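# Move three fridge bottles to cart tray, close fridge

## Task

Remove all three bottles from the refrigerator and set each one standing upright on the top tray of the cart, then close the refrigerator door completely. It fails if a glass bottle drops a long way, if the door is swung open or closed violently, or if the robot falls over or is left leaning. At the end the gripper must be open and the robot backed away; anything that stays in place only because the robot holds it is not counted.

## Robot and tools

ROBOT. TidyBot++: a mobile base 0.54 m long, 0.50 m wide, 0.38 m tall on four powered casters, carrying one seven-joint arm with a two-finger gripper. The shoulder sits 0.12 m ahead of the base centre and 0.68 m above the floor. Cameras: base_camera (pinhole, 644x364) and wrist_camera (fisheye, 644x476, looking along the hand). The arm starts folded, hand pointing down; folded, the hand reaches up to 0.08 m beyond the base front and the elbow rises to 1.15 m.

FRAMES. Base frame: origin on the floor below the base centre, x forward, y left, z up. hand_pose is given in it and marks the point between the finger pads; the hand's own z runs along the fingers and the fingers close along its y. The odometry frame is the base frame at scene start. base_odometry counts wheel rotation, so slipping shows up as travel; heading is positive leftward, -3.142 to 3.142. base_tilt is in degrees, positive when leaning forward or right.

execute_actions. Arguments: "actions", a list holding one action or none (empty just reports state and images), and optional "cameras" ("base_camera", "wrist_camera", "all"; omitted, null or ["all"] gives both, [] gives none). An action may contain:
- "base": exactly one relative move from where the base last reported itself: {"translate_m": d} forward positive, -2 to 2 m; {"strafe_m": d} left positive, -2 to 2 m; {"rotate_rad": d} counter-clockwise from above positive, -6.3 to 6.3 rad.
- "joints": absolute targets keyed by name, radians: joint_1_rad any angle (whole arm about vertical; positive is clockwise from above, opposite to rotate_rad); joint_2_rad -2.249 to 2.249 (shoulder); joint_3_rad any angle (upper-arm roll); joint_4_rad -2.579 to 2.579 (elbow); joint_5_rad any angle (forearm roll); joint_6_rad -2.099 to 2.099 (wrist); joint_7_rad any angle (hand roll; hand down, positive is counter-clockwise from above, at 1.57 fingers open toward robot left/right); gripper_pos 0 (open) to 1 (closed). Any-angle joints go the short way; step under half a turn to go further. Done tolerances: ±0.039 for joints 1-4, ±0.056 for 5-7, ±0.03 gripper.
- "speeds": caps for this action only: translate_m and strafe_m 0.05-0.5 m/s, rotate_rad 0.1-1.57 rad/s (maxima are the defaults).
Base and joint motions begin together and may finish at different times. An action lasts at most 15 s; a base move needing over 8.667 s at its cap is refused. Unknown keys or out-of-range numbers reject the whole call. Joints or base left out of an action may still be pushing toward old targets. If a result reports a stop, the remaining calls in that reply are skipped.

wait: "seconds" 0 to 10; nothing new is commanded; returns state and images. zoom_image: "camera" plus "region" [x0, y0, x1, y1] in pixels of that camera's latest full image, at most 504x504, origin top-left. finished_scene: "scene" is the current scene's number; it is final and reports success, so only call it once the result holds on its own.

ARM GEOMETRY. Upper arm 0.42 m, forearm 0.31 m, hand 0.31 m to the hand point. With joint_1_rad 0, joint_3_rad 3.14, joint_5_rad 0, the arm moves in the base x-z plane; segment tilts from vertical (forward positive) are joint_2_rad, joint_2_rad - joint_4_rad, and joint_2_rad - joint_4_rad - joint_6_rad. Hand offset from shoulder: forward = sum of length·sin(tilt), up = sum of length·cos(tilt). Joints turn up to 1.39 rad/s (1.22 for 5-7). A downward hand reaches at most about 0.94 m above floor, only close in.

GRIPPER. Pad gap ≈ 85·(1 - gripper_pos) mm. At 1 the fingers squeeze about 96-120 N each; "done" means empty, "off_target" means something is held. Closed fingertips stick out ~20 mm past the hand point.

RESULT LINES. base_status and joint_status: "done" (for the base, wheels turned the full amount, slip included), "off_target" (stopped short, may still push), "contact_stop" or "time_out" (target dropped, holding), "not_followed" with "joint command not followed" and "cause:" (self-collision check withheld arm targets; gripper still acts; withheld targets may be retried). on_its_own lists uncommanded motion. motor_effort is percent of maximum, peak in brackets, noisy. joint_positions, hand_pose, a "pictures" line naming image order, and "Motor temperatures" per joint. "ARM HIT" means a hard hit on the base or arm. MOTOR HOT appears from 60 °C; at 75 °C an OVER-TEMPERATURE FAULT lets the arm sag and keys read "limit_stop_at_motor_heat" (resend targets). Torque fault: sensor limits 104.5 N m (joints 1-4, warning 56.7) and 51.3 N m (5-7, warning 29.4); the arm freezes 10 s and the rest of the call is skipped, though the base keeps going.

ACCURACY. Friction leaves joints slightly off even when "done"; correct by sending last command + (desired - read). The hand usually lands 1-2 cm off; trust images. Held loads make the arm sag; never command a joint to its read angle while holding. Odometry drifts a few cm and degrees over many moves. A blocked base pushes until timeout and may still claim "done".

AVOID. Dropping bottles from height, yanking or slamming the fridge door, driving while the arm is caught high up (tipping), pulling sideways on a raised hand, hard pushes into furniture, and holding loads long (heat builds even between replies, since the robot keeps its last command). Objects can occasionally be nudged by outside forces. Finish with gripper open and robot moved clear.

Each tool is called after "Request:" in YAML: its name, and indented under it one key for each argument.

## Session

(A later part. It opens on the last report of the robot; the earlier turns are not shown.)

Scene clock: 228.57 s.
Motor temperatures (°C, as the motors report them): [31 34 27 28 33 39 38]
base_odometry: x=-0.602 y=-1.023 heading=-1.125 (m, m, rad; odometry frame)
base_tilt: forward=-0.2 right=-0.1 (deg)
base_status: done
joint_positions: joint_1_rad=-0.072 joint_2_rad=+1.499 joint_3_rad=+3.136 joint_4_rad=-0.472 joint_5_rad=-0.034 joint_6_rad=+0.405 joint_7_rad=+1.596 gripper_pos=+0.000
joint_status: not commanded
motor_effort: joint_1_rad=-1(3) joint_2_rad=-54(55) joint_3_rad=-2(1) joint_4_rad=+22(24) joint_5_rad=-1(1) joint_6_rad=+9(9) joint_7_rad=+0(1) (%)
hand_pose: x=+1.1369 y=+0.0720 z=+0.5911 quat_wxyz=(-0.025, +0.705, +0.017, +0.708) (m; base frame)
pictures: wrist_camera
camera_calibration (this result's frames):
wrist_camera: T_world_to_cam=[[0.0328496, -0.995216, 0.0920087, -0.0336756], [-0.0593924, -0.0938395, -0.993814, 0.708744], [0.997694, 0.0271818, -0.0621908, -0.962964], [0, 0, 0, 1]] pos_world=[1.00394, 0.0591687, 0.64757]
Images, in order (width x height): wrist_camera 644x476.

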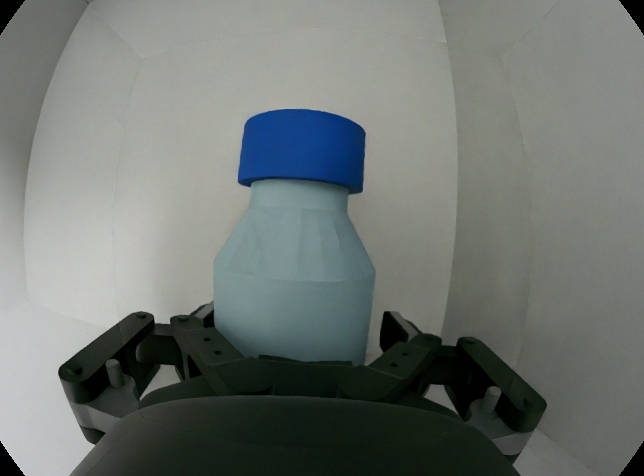

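Request:
execute_actions:
  actions:
    - {"joints":{"gripper_pos":1.0}}
  cameras: []

Request:
execute_actions:
  actions:
    - {"joints":{"joint_2_rad":1.42}}
  cameras: []

Request:
execute_actions:
  actions:
    - {"base":{"translate_m":-0.9}}
  cameras: []

Request:
execute_actions:
  actions:
    - {"joints":{"joint_1_rad":0.0,"joint_2_rad":0.2,"joint_4_rad":-1.605,"joint_6_rad":0.33}}
  cameras: []

Request:
execute_actions:
  actions:
    - {"base":{"rotate_rad":-1.6}}

Scene clock: 243.87 s.
Motor temperatures (°C, as the motors report them): [31 35 27 28 33 39 38]
base_odometry: x=-0.602 y=-1.023 heading=-1.125 (m, m, rad; odometry frame)
base_tilt: forward=-0.3 right=-0.2 (deg)
base_status: not commanded
joint_positions: joint_1_rad=-0.074 joint_2_rad=+1.499 joint_3_rad=+3.136 joint_4_rad=-0.472 joint_5_rad=-0.034 joint_6_rad=+0.405 joint_7_rad=+1.596 gripper_pos=+0.227
joint_status: gripper_pos off_target (ended at +0.227, target +1.000)
motor_effort: joint_1_rad=+0(3) joint_2_rad=-52(53) joint_3_rad=-2(2) joint_4_rad=+22(22) joint_5_rad=-1(2) joint_6_rad=+8(9) joint_7_rad=+0(0) (%)
hand_pose: x=+1.1368 y=+0.0734 z=+0.5911 quat_wxyz=(-0.026, +0.705, +0.017, +0.708) (m; base frame)
pictures: none
No camera images: the call's "cameras" was empty. Leave "cameras" out to get every camera's image.

Scene clock: 245.00 s.
Motor temperatures (°C, as the motors report them): [31 35 27 28 33 39 38]
base_odometry: x=-0.602 y=-1.023 heading=-1.125 (m, m, rad; odometry frame)
base_tilt: forward=-0.3 right=-0.2 (deg)
base_status: not commanded
joint_positions: joint_1_rad=-0.074 joint_2_rad=+1.461 joint_3_rad=+3.136 joint_4_rad=-0.472 joint_5_rad=-0.034 joint_6_rad=+0.387 joint_7_rad=+1.596 gripper_pos=+0.227
joint_status: joint_2_rad off_target (ended at +1.461, target +1.420)
motor_effort: joint_1_rad=-1(1) joint_2_rad=-60(62) joint_3_rad=-2(2) joint_4_rad=+27(28) joint_5_rad=-1(1) joint_6_rad=+12(12) joint_7_rad=+0(0) (%)
hand_pose: x=+1.1397 y=+0.0738 z=+0.6237 quat_wxyz=(-0.026, +0.698, +0.017, +0.715) (m; base frame)
pictures: none
No camera images: the call's "cameras" was empty. Leave "cameras" out to get every camera's image.

Scene clock: 248.27 s.
Motor temperatures (°C, as the motors report them): [31 35 27 28 33 39 38]
base_odometry: x=-0.991 y=-0.211 heading=-1.125 (m, m, rad; odometry frame)
base_tilt: forward=-0.3 right=-0.2 (deg)
base_status: done
joint_positions: joint_1_rad=-0.076 joint_2_rad=+1.461 joint_3_rad=+3.136 joint_4_rad=-0.472 joint_5_rad=-0.034 joint_6_rad=+0.386 joint_7_rad=+1.596 gripper_pos=+0.227
joint_status: not commanded
motor_effort: joint_1_rad=-1(6) joint_2_rad=-59(62) joint_3_rad=-2(2) joint_4_rad=+27(28) joint_5_rad=-1(1) joint_6_rad=+12(13) joint_7_rad=+0(0) (%)
hand_pose: x=+1.1395 y=+0.0760 z=+0.6239 quat_wxyz=(-0.027, +0.699, +0.018, +0.715) (m; base frame)
pictures: none
No camera images: the call's "cameras" was empty. Leave "cameras" out to get every camera's image.

Scene clock: 250.77 s.
Motor temperatures (°C, as the motors report them): [31 36 27 28 33 39 38]
base_odometry: x=-0.991 y=-0.211 heading=-1.125 (m, m, rad; odometry frame)
base_tilt: forward=-0.3 right=-0.2 (deg)
base_status: not commanded
joint_positions: joint_1_rad=-0.027 joint_2_rad=+0.230 joint_3_rad=+3.136 joint_4_rad=-1.604 joint_5_rad=-0.034 joint_6_rad=+0.339 joint_7_rad=+1.596 gripper_pos=+0.227
joint_status: all done
motor_effort: joint_1_rad=-1(1) joint_2_rad=-32(63) joint_3_rad=-1(2) joint_4_rad=+28(28) joint_5_rad=-1(0) joint_6_rad=+12(13) joint_7_rad=+0(0) (%)
hand_pose: x=+0.8285 y=+0.0208 z=+1.0331 quat_wxyz=(-0.011, +0.680, +0.005, +0.733) (m; base frame)
pictures: none
No camera images: the call's "cameras" was empty. Leave "cameras" out to get every camera's image.

Scene clock: 253.17 s.
Motor temperatures (°C, as the motors report them): [31 36 27 28 33 39 38]
base_odometry: x=-0.991 y=-0.211 heading=-2.724 (m, m, rad; odometry frame)
base_tilt: forward=-0.3 right=-0.2 (deg)
base_status: done
joint_positions: joint_1_rad=+0.009 joint_2_rad=+0.233 joint_3_rad=+3.148 joint_4_rad=-1.604 joint_5_rad=-0.034 joint_6_rad=+0.338 joint_7_rad=+1.596 gripper_pos=+0.227
joint_status: not commanded
motor_effort: joint_1_rad=+0(6) joint_2_rad=-32(37) joint_3_rad=-1(6) joint_4_rad=+27(27) joint_5_rad=-1(0) joint_6_rad=+12(12) joint_7_rad=+0(0) (%)
hand_pose: x=+0.8299 y=-0.0122 z=+1.0306 quat_wxyz=(+0.007, +0.681, -0.011, +0.732) (m; base frame)
pictures: base_camera, wrist_camera
camera_calibration (this result's frames):
wrist_camera: T_world_to_cam=[[-0.0586842, -0.99365, 0.0959987, -0.0759757], [-0.00110239, -0.0960999, -0.995371, 1.07258], [0.998276, -0.0585184, 0.00454416, -0.697383], [0, 0, 0, 1]] pos_world=[0.692904, -0.0132287, 1.07807]
Images, in order (width x height): base_camera 644x364, wrist_camera 644x476.

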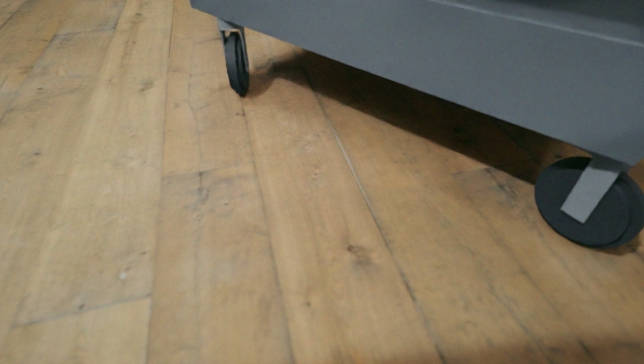

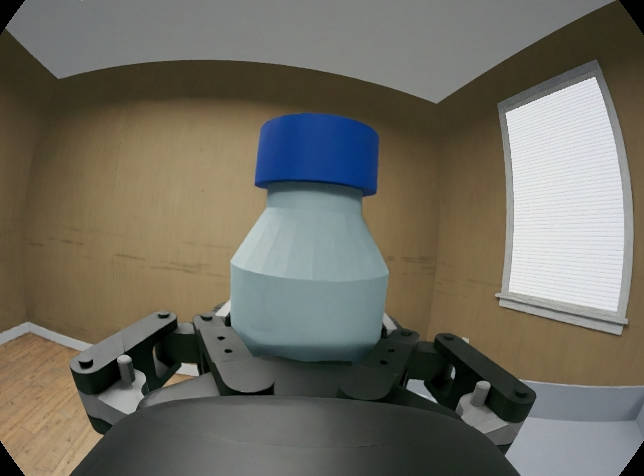

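Request:
execute_actions:
  actions:
    - {"base":{"translate_m":0.08},"speeds":{"translate_m":0.1}}
  cameras: []

Request:
execute_actions:
  actions:
    - {"base":{"strafe_m":-0.07},"speeds":{"strafe_m":0.1}}
  cameras: []

Request:
execute_actions:
  actions:
    - {"joints":{"joint_2_rad":0.44,"joint_6_rad":0.56}}
  cameras: ["wrist_camera"]

Scene clock: 269.83 s.
Motor temperatures (°C, as the motors report them): [31 36 27 28 33 39 38]
base_odometry: x=-1.064 y=-0.243 heading=-2.725 (m, m, rad; odometry frame)
base_tilt: forward=-0.3 right=-0.1 (deg)
base_status: done
joint_positions: joint_1_rad=+0.009 joint_2_rad=+0.228 joint_3_rad=+3.148 joint_4_rad=-1.605 joint_5_rad=-0.034 joint_6_rad=+0.337 joint_7_rad=+1.596 gripper_pos=+0.227
joint_status: not commanded
motor_effort: joint_1_rad=-1(1) joint_2_rad=-31(35) joint_3_rad=-1(2) joint_4_rad=+28(29) joint_5_rad=-1(1) joint_6_rad=+12(13) joint_7_rad=+0(0) (%)
hand_pose: x=+0.8281 y=-0.0122 z=+1.0334 quat_wxyz=(+0.007, +0.680, -0.011, +0.733) (m; base frame)
pictures: none
No camera images: the call's "cameras" was empty. Leave "cameras" out to get every camera's image.

Scene clock: 271.10 s.
Motor temperatures (°C, as the motors report them): [31 36 27 28 33 39 38]
base_odometry: x=-1.093 y=-0.179 heading=-2.725 (m, m, rad; odometry frame)
base_tilt: forward=-0.3 right=-0.2 (deg)
base_status: done
joint_positions: joint_1_rad=+0.008 joint_2_rad=+0.228 joint_3_rad=+3.147 joint_4_rad=-1.605 joint_5_rad=-0.034 joint_6_rad=+0.337 joint_7_rad=+1.596 gripper_pos=+0.227
joint_status: not commanded
motor_effort: joint_1_rad=-1(5) joint_2_rad=-32(33) joint_3_rad=-1(4) joint_4_rad=+28(28) joint_5_rad=-1(1) joint_6_rad=+12(12) joint_7_rad=+0(0) (%)
hand_pose: x=+0.8281 y=-0.0114 z=+1.0333 quat_wxyz=(+0.007, +0.680, -0.010, +0.733) (m; base frame)
pictures: none
No camera images: the call's "cameras" was empty. Leave "cameras" out to get every camera's image.

Scene clock: 272.53 s.
Motor temperatures (°C, as the motors report them): [31 36 27 28 33 39 38]
base_odometry: x=-1.093 y=-0.180 heading=-2.725 (m, m, rad; odometry frame)
base_tilt: forward=-0.3 right=-0.2 (deg)
base_status: not commanded
joint_positions: joint_1_rad=+0.008 joint_2_rad=+0.463 joint_3_rad=+3.147 joint_4_rad=-1.609 joint_5_rad=-0.034 joint_6_rad=+0.507 joint_7_rad=+1.596 gripper_pos=+0.227
joint_status: all done
motor_effort: joint_1_rad=-1(0) joint_2_rad=-39(43) joint_3_rad=-1(2) joint_4_rad=+26(28) joint_5_rad=-1(0) joint_6_rad=+12(19) joint_7_rad=+0(0) (%)
hand_pose: x=+0.8938 y=-0.0134 z=+0.9091 quat_wxyz=(+0.010, +0.705, -0.011, +0.709) (m; base frame)
pictures: wrist_camera
camera_calibration (this result's frames):
wrist_camera: T_world_to_cam=[[-0.0559675, -0.993189, 0.102189, -0.0698531], [-0.0667372, -0.098399, -0.992907, 1.00802], [0.9962, -0.0623903, -0.0607755, -0.699483], [0, 0, 0, 1]] pos_world=[0.760187, -0.0138299, 0.965498]
Images, in order (width x height): wrist_camera 644x476.

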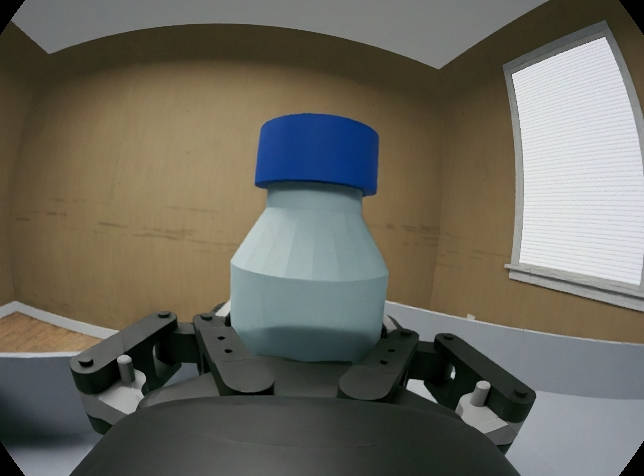

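Request:
execute_actions:
  actions:
    - {"joints":{"gripper_pos":0.0}}
  cameras: []

Request:
execute_actions:
  actions:
    - {"base":{"translate_m":-0.2},"speeds":{"translate_m":0.15}}
  cameras: ["wrist_camera"]

Scene clock: 283.70 s.
Motor temperatures (°C, as the motors report them): [31 36 26 28 33 39 38]
base_odometry: x=-1.093 y=-0.180 heading=-2.725 (m, m, rad; odometry frame)
base_tilt: forward=-0.3 right=-0.1 (deg)
base_status: not commanded
joint_positions: joint_1_rad=+0.009 joint_2_rad=+0.441 joint_3_rad=+3.148 joint_4_rad=-1.609 joint_5_rad=-0.034 joint_6_rad=+0.529 joint_7_rad=+1.596 gripper_pos=+0.000
joint_status: all done
motor_effort: joint_1_rad=-1(7) joint_2_rad=-33(39) joint_3_rad=-1(5) joint_4_rad=+21(26) joint_5_rad=-1(0) joint_6_rad=+9(12) joint_7_rad=+0(0) (%)
hand_pose: x=+0.8884 y=-0.0142 z=+0.9329 quat_wxyz=(+0.011, +0.689, -0.011, +0.724) (m; base frame)
pictures: none
No camera images: the call's "cameras" was empty. Leave "cameras" out to get every camera's image.

Scene clock: 285.70 s.
Motor temperatures (°C, as the motors report them): [31 36 26 28 33 39 38]
base_odometry: x=-0.910 y=-0.098 heading=-2.725 (m, m, rad; odometry frame)
base_tilt: forward=-0.3 right=-0.1 (deg)
base_status: done
joint_positions: joint_1_rad=+0.009 joint_2_rad=+0.440 joint_3_rad=+3.148 joint_4_rad=-1.609 joint_5_rad=-0.034 joint_6_rad=+0.530 joint_7_rad=+1.596 gripper_pos=+0.000
joint_status: not commanded
motor_effort: joint_1_rad=-1(0) joint_2_rad=-34(36) joint_3_rad=-1(2) joint_4_rad=+22(22) joint_5_rad=-1(1) joint_6_rad=+8(9) joint_7_rad=+1(0) (%)
hand_pose: x=+0.8881 y=-0.0142 z=+0.9341 quat_wxyz=(+0.011, +0.688, -0.011, +0.725) (m; base frame)
pictures: wrist_camera
camera_calibration (this result's frames):
wrist_camera: T_world_to_cam=[[-0.0620491, -0.993005, 0.100454, -0.0664336], [-0.0212426, -0.0993108, -0.99483, 0.99372], [0.997847, -0.0638622, -0.0149319, -0.736574], [0, 0, 0, 1]] pos_world=[0.751975, -0.0143209, 0.984257]
Images, in order (width x height): wrist_camera 644x476.

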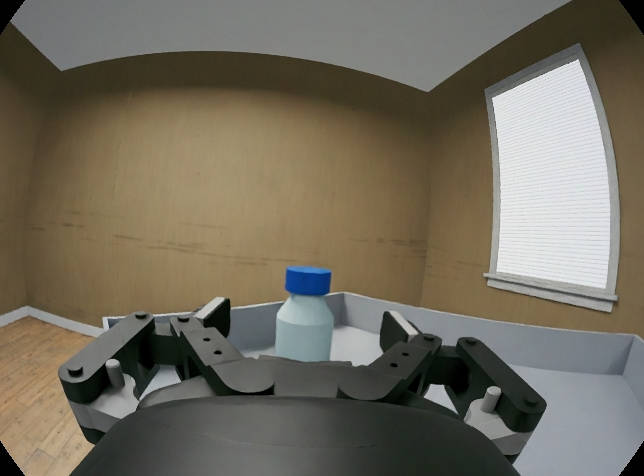

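Request:
execute_actions:
  actions:
    - {"base":{"rotate_rad":1.7},"joints":{"joint_2_rad":0.2,"joint_4_rad":-1.605,"joint_6_rad":0.235}}

Scene clock: 293.97 s.
Motor temperatures (°C, as the motors report them): [31 36 26 28 33 39 38]
base_odometry: x=-0.910 y=-0.098 heading=-1.026 (m, m, rad; odometry frame)
base_tilt: forward=-0.3 right=-0.2 (deg)
base_status: done
joint_positions: joint_1_rad=-0.002 joint_2_rad=+0.212 joint_3_rad=+3.140 joint_4_rad=-1.609 joint_5_rad=-0.034 joint_6_rad=+0.266 joint_7_rad=+1.596 gripper_pos=+0.000
joint_status: all done
motor_effort: joint_1_rad=-1(6) joint_2_rad=-28(36) joint_3_rad=-1(5) joint_4_rad=+23(23) joint_5_rad=-1(0) joint_6_rad=+9(9) joint_7_rad=+0(0) (%)
hand_pose: x=+0.8235 y=+0.0012 z=+1.0200 quat_wxyz=(-0.001, +0.702, -0.004, +0.713) (m; base frame)
pictures: base_camera, wrist_camera
camera_calibration (this result's frames):
wrist_camera: T_world_to_cam=[[-0.0324323, -0.994866, 0.0958676, -0.0835546], [-0.0547229, -0.0940066, -0.994066, 1.10618], [0.997975, -0.037486, -0.0513931, -0.632822], [0, 0, 0, 1]] pos_world=[0.689364, -0.0028597, 1.0751]
Images, in order (width x height): base_camera 644x364, wrist_camera 644x476.

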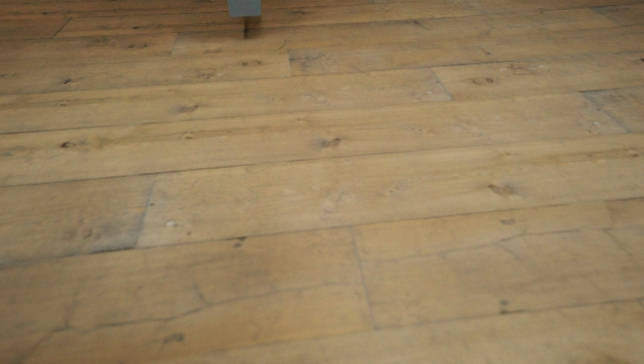

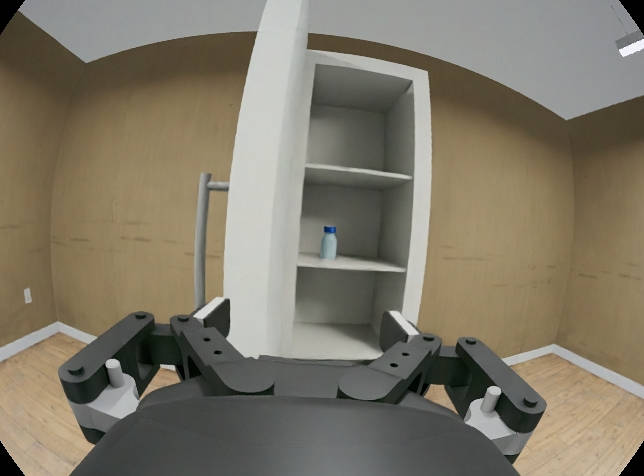

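Request:
execute_actions:
  actions:
    - {"base":{"translate_m":0.45},"joints":{"joint_2_rad":0.7,"joint_4_rad":-0.971,"joint_6_rad":0.101}}

Scene clock: 318.77 s.
Motor temperatures (°C, as the motors report them): [31 35 26 29 33 39 38]
TORQUE FAULT: joint_4_rad reached its torque limit (104.5 N m). The arm stopped for 10 seconds, dropped its targets and accepts commands again. The stop added 6.5 s to the call and to motion_time.
base_odometry: x=-0.679 y=-0.483 heading=-1.033 (m, m, rad; odometry frame)
base_tilt: forward=-0.4 right=-0.1 (deg)
base_status: translate_m time_out (by the wheels' count: +0.449 of +0.450)
joint_positions: joint_1_rad=+0.031 joint_2_rad=+0.142 joint_3_rad=+3.151 joint_4_rad=-1.499 joint_5_rad=-0.027 joint_6_rad=+0.063 joint_7_rad=+1.598 gripper_pos=+0.000
joint_status: joint_2_rad torque_fault (moved -0.070 of +0.488); joint_4_rad torque_fault (moved +0.110 of +0.638); the others done
motor_effort: joint_1_rad=-6(14) joint_2_rad=+23(43) joint_3_rad=-3(9) joint_4_rad=+54(83) joint_5_rad=-5(9) joint_6_rad=+28(44) joint_7_rad=-2(5) (%)
hand_pose: x=+0.8030 y=-0.0259 z=+1.0740 quat_wxyz=(+0.015, +0.709, -0.014, +0.704) (m; base frame)
pictures: base_camera, wrist_camera
camera_calibration (this result's frames):
wrist_camera: T_world_to_cam=[[-0.0663705, -0.992216, 0.10537, -0.0991767], [-0.080973, -0.0998987, -0.991697, 1.17454], [0.994504, -0.0743516, -0.0737124, -0.584861], [0, 0, 0, 1]] pos_world=[0.67017, -0.0245553, 1.13212]
Images, in order (width x height): base_camera 644x364, wrist_camera 644x476.

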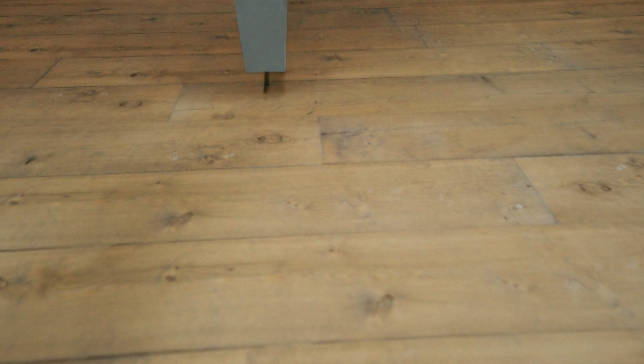

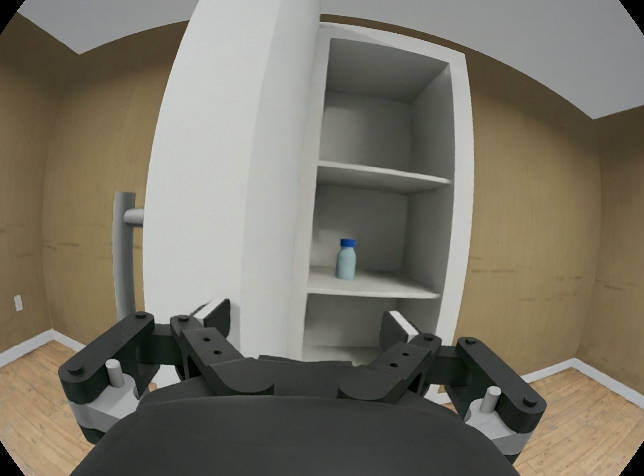

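Request:
execute_actions:
  actions:
    - {"base":{"translate_m":-0.12}}
  cameras: []

Request:
execute_actions:
  actions:
    - {"base":{"strafe_m":-0.3},"joints":{"joint_1_rad":0.0,"joint_2_rad":0.7,"joint_3_rad":3.14,"joint_4_rad":-0.971,"joint_5_rad":0.0,"joint_6_rad":0.101}}

Scene clock: 335.30 s.
Motor temperatures (°C, as the motors report them): [31 35 26 30 33 40 38]
base_odometry: x=-0.740 y=-0.380 heading=-1.032 (m, m, rad; odometry frame)
base_tilt: forward=-0.3 right=-0.1 (deg)
base_status: done
joint_positions: joint_1_rad=+0.010 joint_2_rad=+0.411 joint_3_rad=+3.148 joint_4_rad=-1.334 joint_5_rad=-0.027 joint_6_rad=+0.195 joint_7_rad=+1.598 gripper_pos=+0.000
joint_status: not commanded
motor_effort: joint_1_rad=+0(12) joint_2_rad=-34(38) joint_3_rad=-1(8) joint_4_rad=+24(53) joint_5_rad=-1(4) joint_6_rad=+9(27) joint_7_rad=+0(3) (%)
hand_pose: x=+0.9078 y=-0.0120 z=+1.0197 quat_wxyz=(+0.009, +0.700, -0.006, +0.714) (m; base frame)
pictures: none
No camera images: the call's "cameras" was empty. Leave "cameras" out to get every camera's image.

Scene clock: 337.23 s.
Motor temperatures (°C, as the motors report them): [31 35 26 30 33 40 38]
base_odometry: x=-0.998 y=-0.534 heading=-1.033 (m, m, rad; odometry frame)
base_tilt: forward=-0.3 right=-0.2 (deg)
base_status: done
joint_positions: joint_1_rad=+0.010 joint_2_rad=+0.705 joint_3_rad=+3.147 joint_4_rad=-0.999 joint_5_rad=-0.027 joint_6_rad=+0.130 joint_7_rad=+1.598 gripper_pos=+0.000
joint_status: all done
motor_effort: joint_1_rad=-1(6) joint_2_rad=-42(45) joint_3_rad=-2(4) joint_4_rad=+24(25) joint_5_rad=-1(1) joint_6_rad=+9(9) joint_7_rad=+1(0) (%)
hand_pose: x=+1.0144 y=-0.0120 z=+0.9600 quat_wxyz=(+0.008, +0.708, -0.005, +0.706) (m; base frame)
pictures: base_camera, wrist_camera
camera_calibration (this result's frames):
wrist_camera: T_world_to_cam=[[-0.0439436, -0.993187, 0.107928, -0.0845958], [-0.0739778, -0.1045, -0.99177, 1.07293], [0.996291, -0.0515661, -0.0688817, -0.808599], [0, 0, 0, 1]] pos_world=[0.881256, -0.0135937, 1.01754]
Images, in order (width x height): base_camera 644x364, wrist_camera 644x476.

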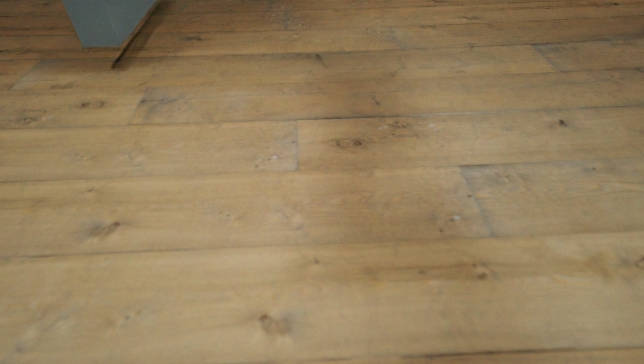

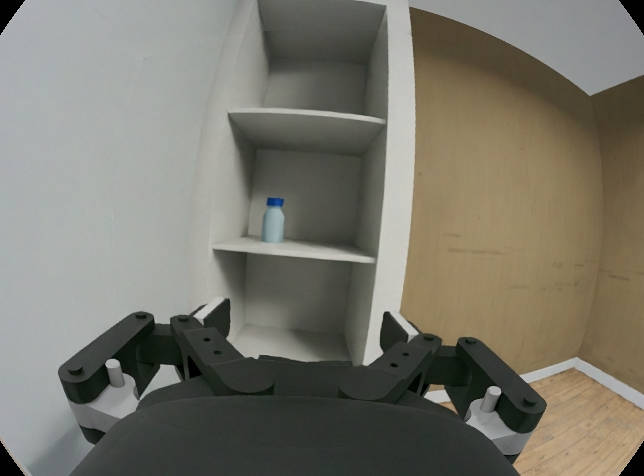

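Request:
execute_actions:
  actions:
    - {"base":{"translate_m":0.5},"joints":{"joint_2_rad":0.63,"joint_6_rad":0.03}}
  cameras: ["wrist_camera"]

Scene clock: 350.23 s.
Motor temperatures (°C, as the motors report them): [31 35 26 30 33 40 38]
base_odometry: x=-0.742 y=-0.964 heading=-1.033 (m, m, rad; odometry frame)
base_tilt: forward=-0.3 right=-0.1 (deg)
base_status: done
joint_positions: joint_1_rad=+0.010 joint_2_rad=+0.632 joint_3_rad=+3.147 joint_4_rad=-0.990 joint_5_rad=-0.027 joint_6_rad=+0.060 joint_7_rad=+1.598 gripper_pos=+0.000
joint_status: all done
motor_effort: joint_1_rad=+0(3) joint_2_rad=-41(45) joint_3_rad=-1(2) joint_4_rad=+24(25) joint_5_rad=-1(1) joint_6_rad=+8(9) joint_7_rad=+0(0) (%)
hand_pose: x=+0.9927 y=-0.0113 z=+1.0077 quat_wxyz=(+0.007, +0.704, -0.005, +0.710) (m; base frame)
pictures: wrist_camera
camera_calibration (this result's frames):
wrist_camera: T_world_to_cam=[[-0.0434568, -0.993297, 0.107114, -0.0896234], [-0.0632202, -0.104266, -0.992538, 1.10884], [0.997053, -0.0499043, -0.0582653, -0.795105], [0, 0, 0, 1]] pos_world=[0.858968, -0.0130875, 1.06383]
Images, in order (width x height): wrist_camera 644x476.

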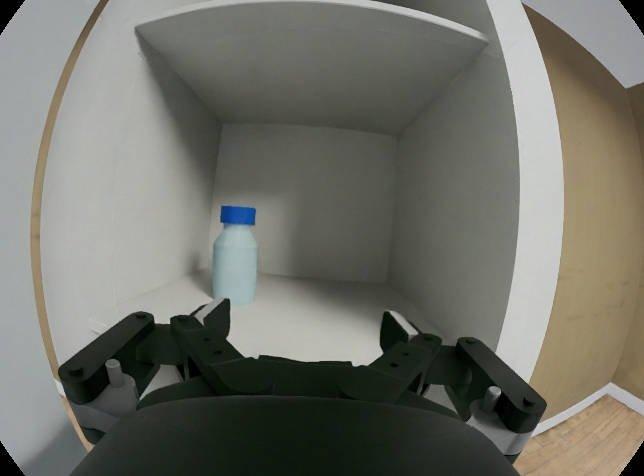

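Request:
execute_actions:
  actions:
    - {"base":{"strafe_m":0.06},"joints":{"joint_1_rad":-0.05},"speeds":{"strafe_m":0.1}}
  cameras: ["wrist_camera"]

Scene clock: 358.37 s.
Motor temperatures (°C, as the motors report them): [31 36 26 30 33 40 38]
base_odometry: x=-0.690 y=-0.933 heading=-1.034 (m, m, rad; odometry frame)
base_tilt: forward=-0.3 right=-0.2 (deg)
base_status: done
joint_positions: joint_1_rad=-0.041 joint_2_rad=+0.632 joint_3_rad=+3.147 joint_4_rad=-0.990 joint_5_rad=-0.027 joint_6_rad=+0.060 joint_7_rad=+1.598 gripper_pos=+0.000
joint_status: all done
motor_effort: joint_1_rad=+1(7) joint_2_rad=-41(42) joint_3_rad=-1(4) joint_4_rad=+24(24) joint_5_rad=-1(1) joint_6_rad=+9(9) joint_7_rad=+0(0) (%)
hand_pose: x=+0.9921 y=+0.0341 z=+1.0077 quat_wxyz=(-0.011, +0.704, +0.014, +0.710) (m; base frame)
pictures: wrist_camera
camera_calibration (this result's frames):
wrist_camera: T_world_to_cam=[[0.00824535, -0.994237, 0.106889, -0.0956273], [-0.0577802, -0.107187, -0.992558, 1.10824], [0.998295, 0.00200795, -0.058331, -0.795184], [0, 0, 0, 1]] pos_world=[0.858651, 0.0253093, 1.06383]
Images, in order (width x height): wrist_camera 644x476.

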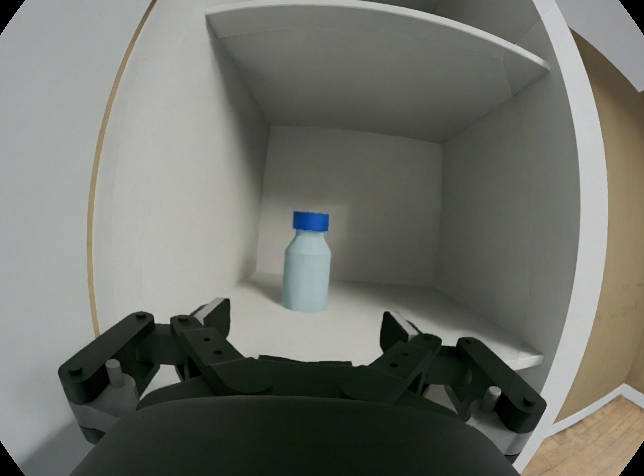

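Request:
execute_actions:
  actions:
    - {"base":{"translate_m":0.26},"speeds":{"translate_m":0.12}}
  cameras: ["wrist_camera"]

Scene clock: 373.07 s.
Motor temperatures (°C, as the motors report them): [31 36 26 30 33 40 38]
base_odometry: x=-0.602 y=-1.081 heading=-1.031 (m, m, rad; odometry frame)
base_tilt: forward=-0.3 right=-0.2 (deg)
base_status: translate_m time_out (by the wheels' count: +0.172 of +0.260)
joint_positions: joint_1_rad=-0.040 joint_2_rad=+0.633 joint_3_rad=+3.148 joint_4_rad=-0.987 joint_5_rad=-0.027 joint_6_rad=+0.054 joint_7_rad=+1.598 gripper_pos=+0.000
joint_status: not commanded
motor_effort: joint_1_rad=-1(6) joint_2_rad=-41(58) joint_3_rad=-2(4) joint_4_rad=+24(30) joint_5_rad=-1(1) joint_6_rad=+9(12) joint_7_rad=+0(0) (%)
hand_pose: x=+0.9925 y=+0.0329 z=+1.0072 quat_wxyz=(-0.011, +0.705, +0.013, +0.709) (m; base frame)
pictures: wrist_camera
camera_calibration (this result's frames):
wrist_camera: T_world_to_cam=[[0.00723393, -0.9942, 0.107307, -0.0961668], [-0.0614035, -0.107549, -0.992302, 1.11097], [0.998087, 0.000589219, -0.0618253, -0.791779], [0, 0, 0, 1]] pos_world=[0.859177, 0.0243407, 1.06378]
Images, in order (width x height): wrist_camera 644x476.

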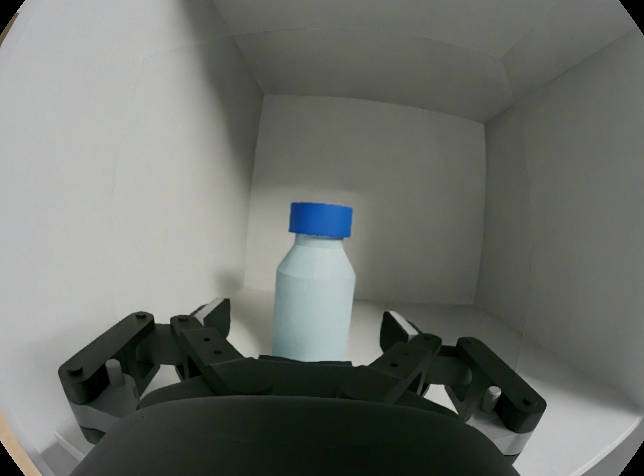

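Request:
execute_actions:
  actions:
    - {"joints":{"joint_2_rad":0.947,"joint_4_rad":-0.357,"joint_6_rad":-0.267}}
  cameras: ["wrist_camera"]

Scene clock: 386.53 s.
Motor temperatures (°C, as the motors report them): [31 36 26 30 33 39 38]
base_odometry: x=-0.602 y=-1.081 heading=-1.031 (m, m, rad; odometry frame)
base_tilt: forward=-0.3 right=-0.2 (deg)
base_status: not commanded
joint_positions: joint_1_rad=-0.040 joint_2_rad=+0.941 joint_3_rad=+3.148 joint_4_rad=-0.387 joint_5_rad=-0.027 joint_6_rad=-0.237 joint_7_rad=+1.598 gripper_pos=+0.000
joint_status: all done
motor_effort: joint_1_rad=-2(3) joint_2_rad=-48(49) joint_3_rad=-2(2) joint_4_rad=+23(24) joint_5_rad=-1(2) joint_6_rad=+9(9) joint_7_rad=+0(0) (%)
hand_pose: x=+1.0748 y=+0.0399 z=+1.0065 quat_wxyz=(-0.013, +0.705, +0.017, +0.709) (m; base frame)
pictures: wrist_camera
camera_calibration (this result's frames):
wrist_camera: T_world_to_cam=[[0.0161198, -0.993873, 0.109344, -0.10135], [-0.059797, -0.110121, -0.992118, 1.11429], [0.99808, 0.00945425, -0.0612058, -0.874982], [0, 0, 0, 1]] pos_world=[0.941568, 0.0302502, 1.06304]
Images, in order (width x height): wrist_camera 644x476.

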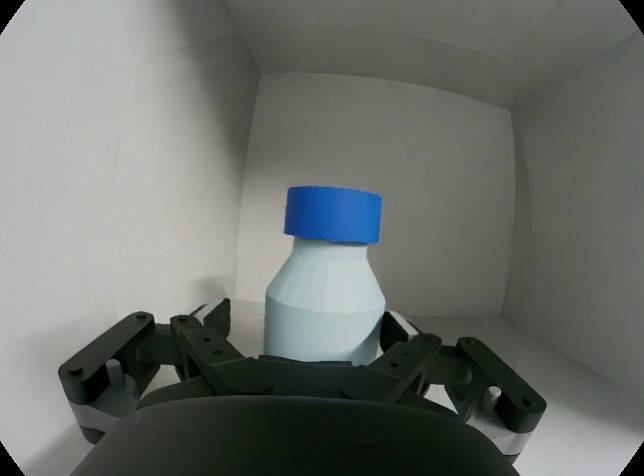

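Request:
execute_actions:
  actions:
    - {"base":{"strafe_m":-0.08},"joints":{"joint_1_rad":-0.125},"speeds":{"strafe_m":0.06}}
  cameras: ["wrist_camera"]

Scene clock: 397.27 s.
Motor temperatures (°C, as the motors report them): [31 37 26 30 33 39 38]
base_odometry: x=-0.671 y=-1.122 heading=-1.030 (m, m, rad; odometry frame)
base_tilt: forward=-0.3 right=-0.2 (deg)
base_status: done
joint_positions: joint_1_rad=-0.105 joint_2_rad=+0.941 joint_3_rad=+3.148 joint_4_rad=-0.385 joint_5_rad=-0.027 joint_6_rad=-0.237 joint_7_rad=+1.598 gripper_pos=+0.000
joint_status: all done
motor_effort: joint_1_rad=-1(5) joint_2_rad=-48(49) joint_3_rad=-1(3) joint_4_rad=+23(24) joint_5_rad=-1(2) joint_6_rad=+9(9) joint_7_rad=+0(0) (%)
hand_pose: x=+1.0701 y=+0.1015 z=+1.0075 quat_wxyz=(-0.036, +0.704, +0.040, +0.709) (m; base frame)
pictures: wrist_camera
camera_calibration (this result's frames):
wrist_camera: T_world_to_cam=[[0.0800311, -0.99078, 0.109313, -0.108874], [-0.051036, -0.113594, -0.992216, 1.11283], [0.995485, 0.0738293, -0.0596565, -0.876143], [0, 0, 0, 1]] pos_world=[0.937695, 0.0832256, 1.0638]
Images, in order (width x height): wrist_camera 644x476.

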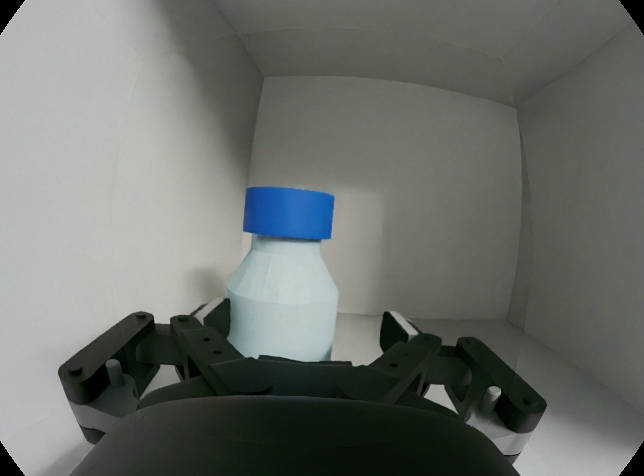

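Now slightly left; moving forward will drift it right. Advance.

Request:
execute_actions:
  actions:
    - {"base":{"translate_m":0.07},"speeds":{"translate_m":0.06}}
  cameras: ["wrist_camera"]

Scene clock: 403.83 s.
Motor temperatures (°C, as the motors report them): [31 37 26 30 33 39 38]
base_odometry: x=-0.635 y=-1.182 heading=-1.031 (m, m, rad; odometry frame)
base_tilt: forward=-0.3 right=-0.2 (deg)
base_status: done
joint_positions: joint_1_rad=-0.112 joint_2_rad=+0.941 joint_3_rad=+3.148 joint_4_rad=-0.384 joint_5_rad=-0.027 joint_6_rad=-0.238 joint_7_rad=+1.598 gripper_pos=+0.000
joint_status: not commanded
motor_effort: joint_1_rad=+0(2) joint_2_rad=-48(50) joint_3_rad=-1(2) joint_4_rad=+23(25) joint_5_rad=-1(0) joint_6_rad=+9(9) joint_7_rad=+0(0) (%)
hand_pose: x=+1.0692 y=+0.1079 z=+1.0085 quat_wxyz=(-0.038, +0.703, +0.042, +0.709) (m; base frame)
pictures: wrist_camera
camera_calibration (this result's frames):
wrist_camera: T_world_to_cam=[[0.0866409, -0.990227, 0.109291, -0.109639], [-0.0490957, -0.113814, -0.992288, 1.11254], [0.995029, 0.080607, -0.0584769, -0.877074], [0, 0, 0, 1]] pos_world=[0.936834, 0.088753, 1.06465]
Images, in order (width x height): wrist_camera 644x476.

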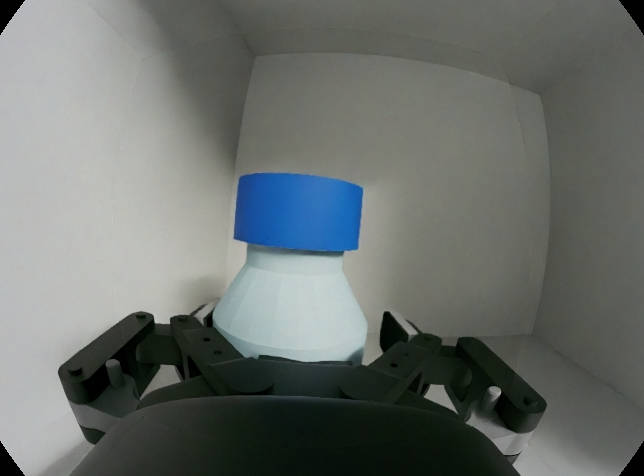

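Request:
execute_actions:
  actions:
    - {"joints":{"gripper_pos":1.0}}
  cameras: []

Request:
execute_actions:
  actions:
    - {"joints":{"joint_2_rad":0.88}}
  cameras: []

Request:
execute_actions:
  actions:
    - {"base":{"translate_m":-0.9}}
  cameras: []

Request:
execute_actions:
  actions:
    - {"joints":{"joint_1_rad":0.0,"joint_2_rad":0.2,"joint_4_rad":-1.605,"joint_6_rad":0.33}}
  cameras: []

Request:
execute_actions:
  actions:
    - {"base":{"rotate_rad":-1.7}}

Scene clock: 416.77 s.
Motor temperatures (°C, as the motors report them): [31 37 26 30 33 39 38]
base_odometry: x=-0.635 y=-1.182 heading=-1.031 (m, m, rad; odometry frame)
base_tilt: forward=-0.2 right=-0.2 (deg)
base_status: not commanded
joint_positions: joint_1_rad=-0.115 joint_2_rad=+0.941 joint_3_rad=+3.148 joint_4_rad=-0.384 joint_5_rad=-0.027 joint_6_rad=-0.238 joint_7_rad=+1.598 gripper_pos=+0.228
joint_status: gripper_pos off_target (ended at +0.228, target +1.000)
motor_effort: joint_1_rad=+0(2) joint_2_rad=-48(47) joint_3_rad=-1(1) joint_4_rad=+23(23) joint_5_rad=-1(1) joint_6_rad=+9(9) joint_7_rad=+1(0) (%)
hand_pose: x=+1.0688 y=+0.1111 z=+1.0085 quat_wxyz=(-0.040, +0.703, +0.043, +0.709) (m; base frame)
pictures: none
No camera images: the call's "cameras" was empty. Leave "cameras" out to get every camera's image.

Scene clock: 417.57 s.
Motor temperatures (°C, as the motors report them): [31 37 26 30 33 39 38]
base_odometry: x=-0.635 y=-1.182 heading=-1.031 (m, m, rad; odometry frame)
base_tilt: forward=-0.3 right=-0.2 (deg)
base_status: not commanded
joint_positions: joint_1_rad=-0.115 joint_2_rad=+0.932 joint_3_rad=+3.148 joint_4_rad=-0.384 joint_5_rad=-0.027 joint_6_rad=-0.262 joint_7_rad=+1.598 gripper_pos=+0.228
joint_status: joint_2_rad off_target (ended at +0.932, target +0.880)
motor_effort: joint_1_rad=+0(0) joint_2_rad=-55(55) joint_3_rad=-2(2) joint_4_rad=+29(29) joint_5_rad=-1(1) joint_6_rad=+13(13) joint_7_rad=+0(0) (%)
hand_pose: x=+1.0658 y=+0.1109 z=+1.0100 quat_wxyz=(-0.040, +0.708, +0.044, +0.704) (m; base frame)
pictures: none
No camera images: the call's "cameras" was empty. Leave "cameras" out to get every camera's image.

Scene clock: 420.87 s.
Motor temperatures (°C, as the motors report them): [31 38 26 30 33 39 38]
base_odometry: x=-1.098 y=-0.410 heading=-1.031 (m, m, rad; odometry frame)
base_tilt: forward=-0.3 right=-0.2 (deg)
base_status: done
joint_positions: joint_1_rad=-0.117 joint_2_rad=+0.920 joint_3_rad=+3.148 joint_4_rad=-0.384 joint_5_rad=-0.027 joint_6_rad=-0.266 joint_7_rad=+1.598 gripper_pos=+0.228
joint_status: not commanded
motor_effort: joint_1_rad=+0(6) joint_2_rad=-54(58) joint_3_rad=-1(3) joint_4_rad=+29(31) joint_5_rad=-2(2) joint_6_rad=+13(14) joint_7_rad=+0(0) (%)
hand_pose: x=+1.0615 y=+0.1124 z=+1.0201 quat_wxyz=(-0.040, +0.705, +0.045, +0.706) (m; base frame)
pictures: none
No camera images: the call's "cameras" was empty. Leave "cameras" out to get every camera's image.

Scene clock: 423.40 s.
Motor temperatures (°C, as the motors report them): [31 38 26 30 33 39 38]
base_odometry: x=-1.098 y=-0.410 heading=-1.031 (m, m, rad; odometry frame)
base_tilt: forward=-0.3 right=-0.2 (deg)
base_status: not commanded
joint_positions: joint_1_rad=-0.026 joint_2_rad=+0.239 joint_3_rad=+3.148 joint_4_rad=-1.609 joint_5_rad=-0.027 joint_6_rad=+0.269 joint_7_rad=+1.598 gripper_pos=+0.228
joint_status: joint_6_rad off_target (ended at +0.269, target +0.330); the others done
motor_effort: joint_1_rad=-1(1) joint_2_rad=-33(55) joint_3_rad=-1(2) joint_4_rad=+28(29) joint_5_rad=-2(2) joint_6_rad=+13(13) joint_7_rad=+0(1) (%)
hand_pose: x=+0.8320 y=+0.0142 z=+1.0024 quat_wxyz=(-0.004, +0.710, +0.006, +0.704) (m; base frame)
pictures: none
No camera images: the call's "cameras" was empty. Leave "cameras" out to get every camera's image.

Scene clock: 425.87 s.
Motor temperatures (°C, as the motors report them): [31 38 26 30 33 39 38]
base_odometry: x=-1.098 y=-0.410 heading=-2.731 (m, m, rad; odometry frame)
base_tilt: forward=-0.3 right=-0.2 (deg)
base_status: done
joint_positions: joint_1_rad=+0.009 joint_2_rad=+0.240 joint_3_rad=+3.148 joint_4_rad=-1.609 joint_5_rad=-0.027 joint_6_rad=+0.271 joint_7_rad=+1.598 gripper_pos=+0.228
joint_status: not commanded
motor_effort: joint_1_rad=+0(5) joint_2_rad=-34(37) joint_3_rad=-1(6) joint_4_rad=+28(29) joint_5_rad=-1(1) joint_6_rad=+13(13) joint_7_rad=+0(0) (%)
hand_pose: x=+0.8324 y=-0.0112 z=+1.0021 quat_wxyz=(+0.009, +0.710, -0.007, +0.705) (m; base frame)
pictures: base_camera, wrist_camera
camera_calibration (this result's frames):
wrist_camera: T_world_to_cam=[[-0.0473992, -0.993175, 0.106571, -0.0921275], [-0.0791123, -0.102623, -0.991569, 1.10535], [0.995738, -0.0554307, -0.0737082, -0.619086], [0, 0, 0, 1]] pos_world=[0.699528, -0.0123809, 1.06022]
Images, in order (width x height): base_camera 644x364, wrist_camera 644x476.

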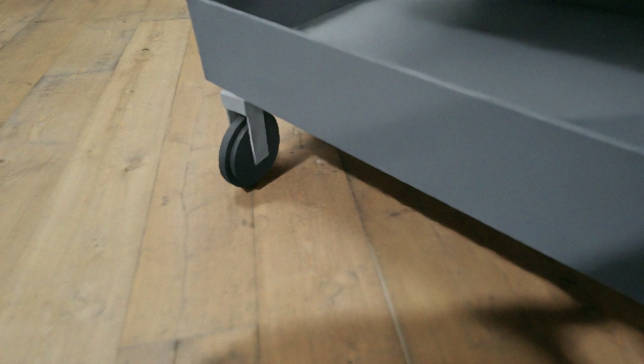

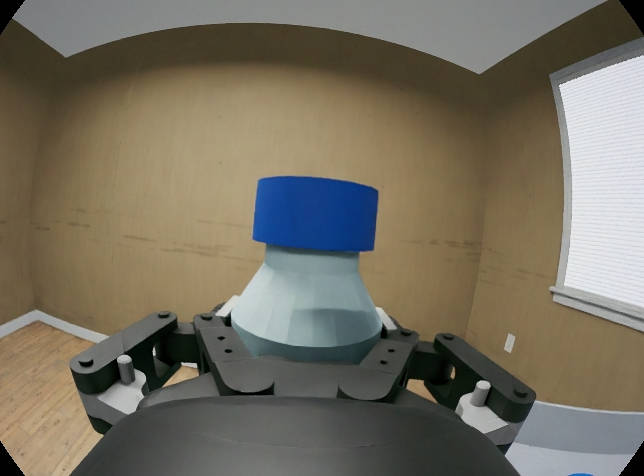

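Request:
execute_actions:
  actions:
    - {"base":{"rotate_rad":-0.3},"joints":{"joint_2_rad":0.15,"joint_6_rad":-0.3}}
  cameras: ["wrist_camera"]

Scene clock: 443.73 s.
Motor temperatures (°C, as the motors report them): [31 37 26 30 33 39 38]
base_odometry: x=-1.098 y=-0.410 heading=-3.030 (m, m, rad; odometry frame)
base_tilt: forward=-0.3 right=-0.1 (deg)
base_status: done
joint_positions: joint_1_rad=+0.009 joint_2_rad=+0.178 joint_3_rad=+3.147 joint_4_rad=-1.616 joint_5_rad=-0.026 joint_6_rad=-0.296 joint_7_rad=+1.598 gripper_pos=+0.229
joint_status: all done
motor_effort: joint_1_rad=-1(7) joint_2_rad=-31(34) joint_3_rad=-1(5) joint_4_rad=+28(29) joint_5_rad=-2(0) joint_6_rad=+11(13) joint_7_rad=+0(2) (%)
hand_pose: x=+0.7704 y=-0.0057 z=+0.8720 quat_wxyz=(+0.001, +0.865, -0.004, +0.502) (m; base frame)
pictures: wrist_camera
camera_calibration (this result's frames):
wrist_camera: T_world_to_cam=[[0.0215641, -0.994615, 0.101372, -0.124276], [-0.553345, -0.0963224, -0.827364, 1.19419], [0.832673, -0.0382522, -0.552443, -0.0234395], [0, 0, 0, 1]] pos_world=[0.682998, -0.00947634, 0.987681]
Images, in order (width x height): wrist_camera 644x476.

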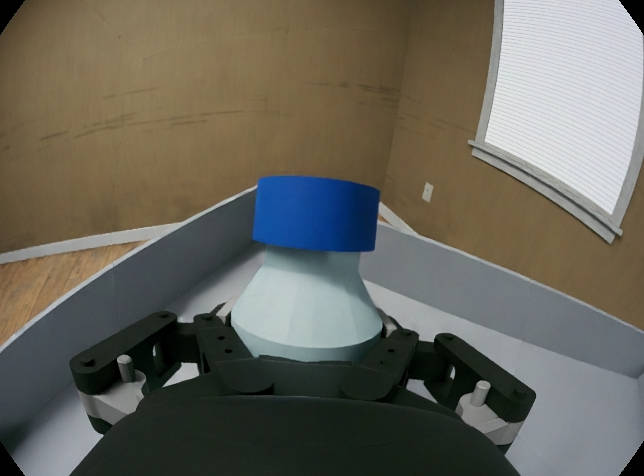

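Request:
execute_actions:
  actions:
    - {"joints":{"joint_2_rad":0.40,"joint_6_rad":0.52}}
  cameras: ["wrist_camera"]

Scene clock: 454.83 s.
Motor temperatures (°C, as the motors report them): [31 37 26 30 33 39 38]
base_odometry: x=-1.098 y=-0.410 heading=-3.030 (m, m, rad; odometry frame)
base_tilt: forward=-0.3 right=-0.2 (deg)
base_status: not commanded
joint_positions: joint_1_rad=+0.009 joint_2_rad=+0.434 joint_3_rad=+3.147 joint_4_rad=-1.616 joint_5_rad=-0.026 joint_6_rad=+0.466 joint_7_rad=+1.598 gripper_pos=+0.229
joint_status: all done
motor_effort: joint_1_rad=-1(0) joint_2_rad=-39(40) joint_3_rad=-1(1) joint_4_rad=+27(29) joint_5_rad=-1(1) joint_6_rad=+12(12) joint_7_rad=+0(0) (%)
hand_pose: x=+0.8860 y=-0.0127 z=+0.9147 quat_wxyz=(+0.011, +0.712, -0.007, +0.702) (m; base frame)
pictures: wrist_camera
camera_calibration (this result's frames):
wrist_camera: T_world_to_cam=[[-0.0505753, -0.99268, 0.109679, -0.0818032], [-0.0851831, -0.105132, -0.990803, 1.02746], [0.995081, -0.059453, -0.0792425, -0.673362], [0, 0, 0, 1]] pos_world=[0.753435, -0.013219, 0.973623]
Images, in order (width x height): wrist_camera 644x476.

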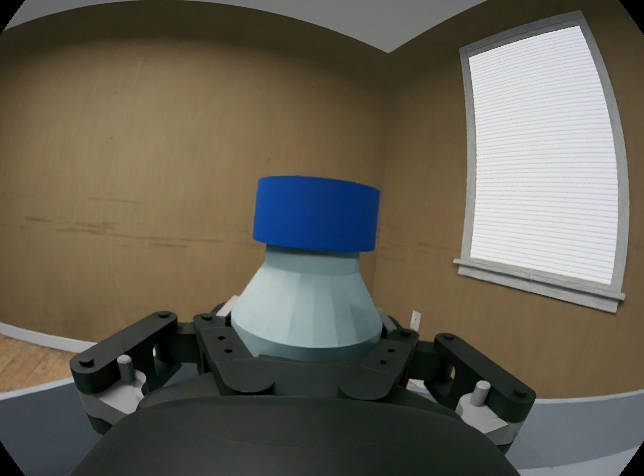

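Request:
execute_actions:
  actions:
    - {"joints":{"gripper_pos":0.0}}
  cameras: []

Request:
execute_actions:
  actions:
    - {"base":{"translate_m":-0.2},"speeds":{"translate_m":0.15}}
  cameras: ["wrist_camera"]

Scene clock: 465.33 s.
Motor temperatures (°C, as the motors report them): [31 37 26 30 33 40 38]
base_odometry: x=-1.098 y=-0.410 heading=-3.030 (m, m, rad; odometry frame)
base_tilt: forward=-0.3 right=-0.2 (deg)
base_status: not commanded
joint_positions: joint_1_rad=+0.009 joint_2_rad=+0.399 joint_3_rad=+3.147 joint_4_rad=-1.616 joint_5_rad=-0.026 joint_6_rad=+0.490 joint_7_rad=+1.598 gripper_pos=+0.000
joint_status: all done
motor_effort: joint_1_rad=+0(0) joint_2_rad=-32(39) joint_3_rad=-1(0) joint_4_rad=+22(27) joint_5_rad=-1(2) joint_6_rad=+9(13) joint_7_rad=+0(0) (%)
hand_pose: x=+0.8772 y=-0.0128 z=+0.9489 quat_wxyz=(+0.012, +0.691, -0.007, +0.723) (m; base frame)
pictures: none
No camera images: the call's "cameras" was empty. Leave "cameras" out to get every camera's image.

Scene clock: 467.33 s.
Motor temperatures (°C, as the motors report them): [31 37 26 30 33 40 38]
base_odometry: x=-0.899 y=-0.388 heading=-3.031 (m, m, rad; odometry frame)
base_tilt: forward=-0.3 right=-0.2 (deg)
base_status: done
joint_positions: joint_1_rad=+0.009 joint_2_rad=+0.399 joint_3_rad=+3.147 joint_4_rad=-1.616 joint_5_rad=-0.026 joint_6_rad=+0.490 joint_7_rad=+1.598 gripper_pos=+0.000
joint_status: not commanded
motor_effort: joint_1_rad=-1(2) joint_2_rad=-33(36) joint_3_rad=-1(2) joint_4_rad=+22(23) joint_5_rad=-1(1) joint_6_rad=+9(9) joint_7_rad=+0(0) (%)
hand_pose: x=+0.8771 y=-0.0128 z=+0.9492 quat_wxyz=(+0.012, +0.690, -0.007, +0.723) (m; base frame)
pictures: wrist_camera
camera_calibration (this result's frames):
wrist_camera: T_world_to_cam=[[-0.0575415, -0.992548, 0.10741, -0.0778423], [-0.0261617, -0.106052, -0.994016, 1.01211], [0.998, -0.0600072, -0.0198643, -0.720733], [0, 0, 0, 1]] pos_world=[0.741291, -0.0131744, 1.0001]
Images, in order (width x height): wrist_camera 644x476.

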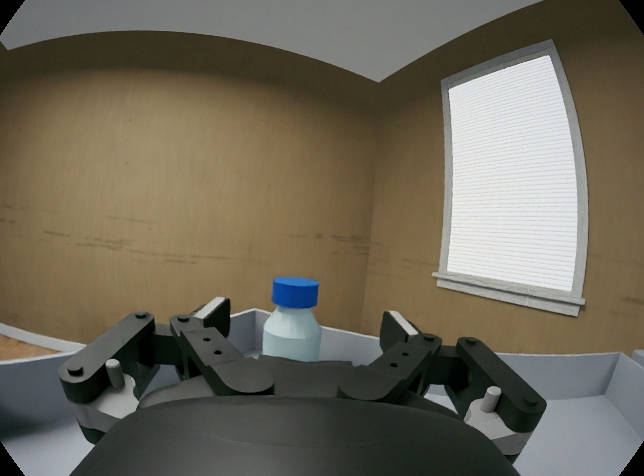

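Request:
execute_actions:
  actions:
    - {"base":{"rotate_rad":2.0},"joints":{"joint_2_rad":-0.38,"joint_4_rad":-2.55,"joint_6_rad":0.35}}

Scene clock: 475.73 s.
Motor temperatures (°C, as the motors report them): [31 37 26 30 33 39 38]
base_odometry: x=-0.899 y=-0.388 heading=-1.031 (m, m, rad; odometry frame)
base_tilt: forward=-0.3 right=-0.2 (deg)
base_status: done
joint_positions: joint_1_rad=+0.008 joint_2_rad=-0.373 joint_3_rad=+3.143 joint_4_rad=-2.527 joint_5_rad=-0.026 joint_6_rad=+0.381 joint_7_rad=+1.598 gripper_pos=+0.000
joint_status: all done
motor_effort: joint_1_rad=+0(6) joint_2_rad=-6(34) joint_3_rad=-1(5) joint_4_rad=+21(23) joint_5_rad=-1(1) joint_6_rad=+8(9) joint_7_rad=+0(0) (%)
hand_pose: x=+0.5331 y=-0.0058 z=+0.8383 quat_wxyz=(+0.007, +0.775, -0.006, +0.632) (m; base frame)
pictures: base_camera, wrist_camera
camera_calibration (this result's frames):
wrist_camera: T_world_to_cam=[[-0.0234149, -0.993623, 0.110299, -0.0993948], [-0.269003, -0.0999978, -0.957934, 0.992889], [0.962855, -0.0521006, -0.264946, -0.154943], [0, 0, 0, 1]] pos_world=[0.41395, -0.00754676, 0.921034]
Images, in order (width x height): base_camera 644x364, wrist_camera 644x476.

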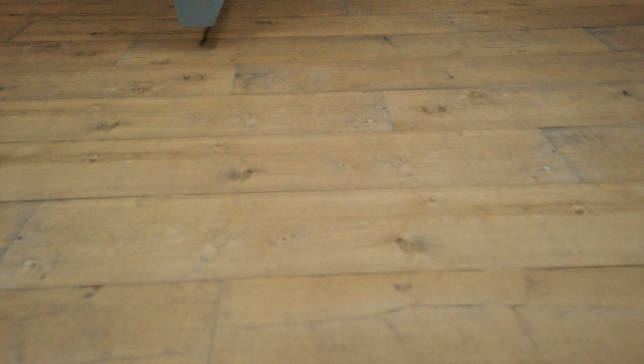

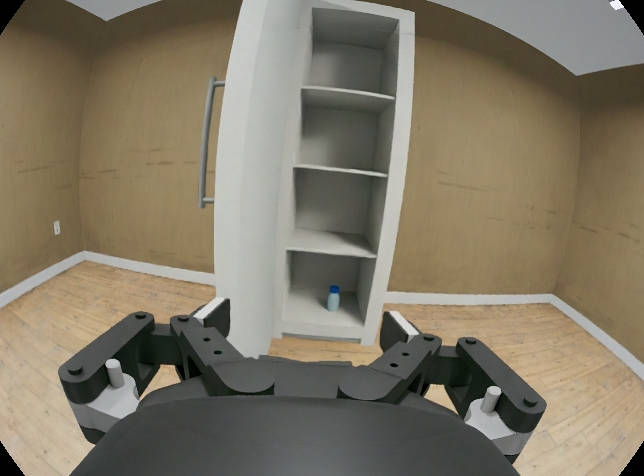

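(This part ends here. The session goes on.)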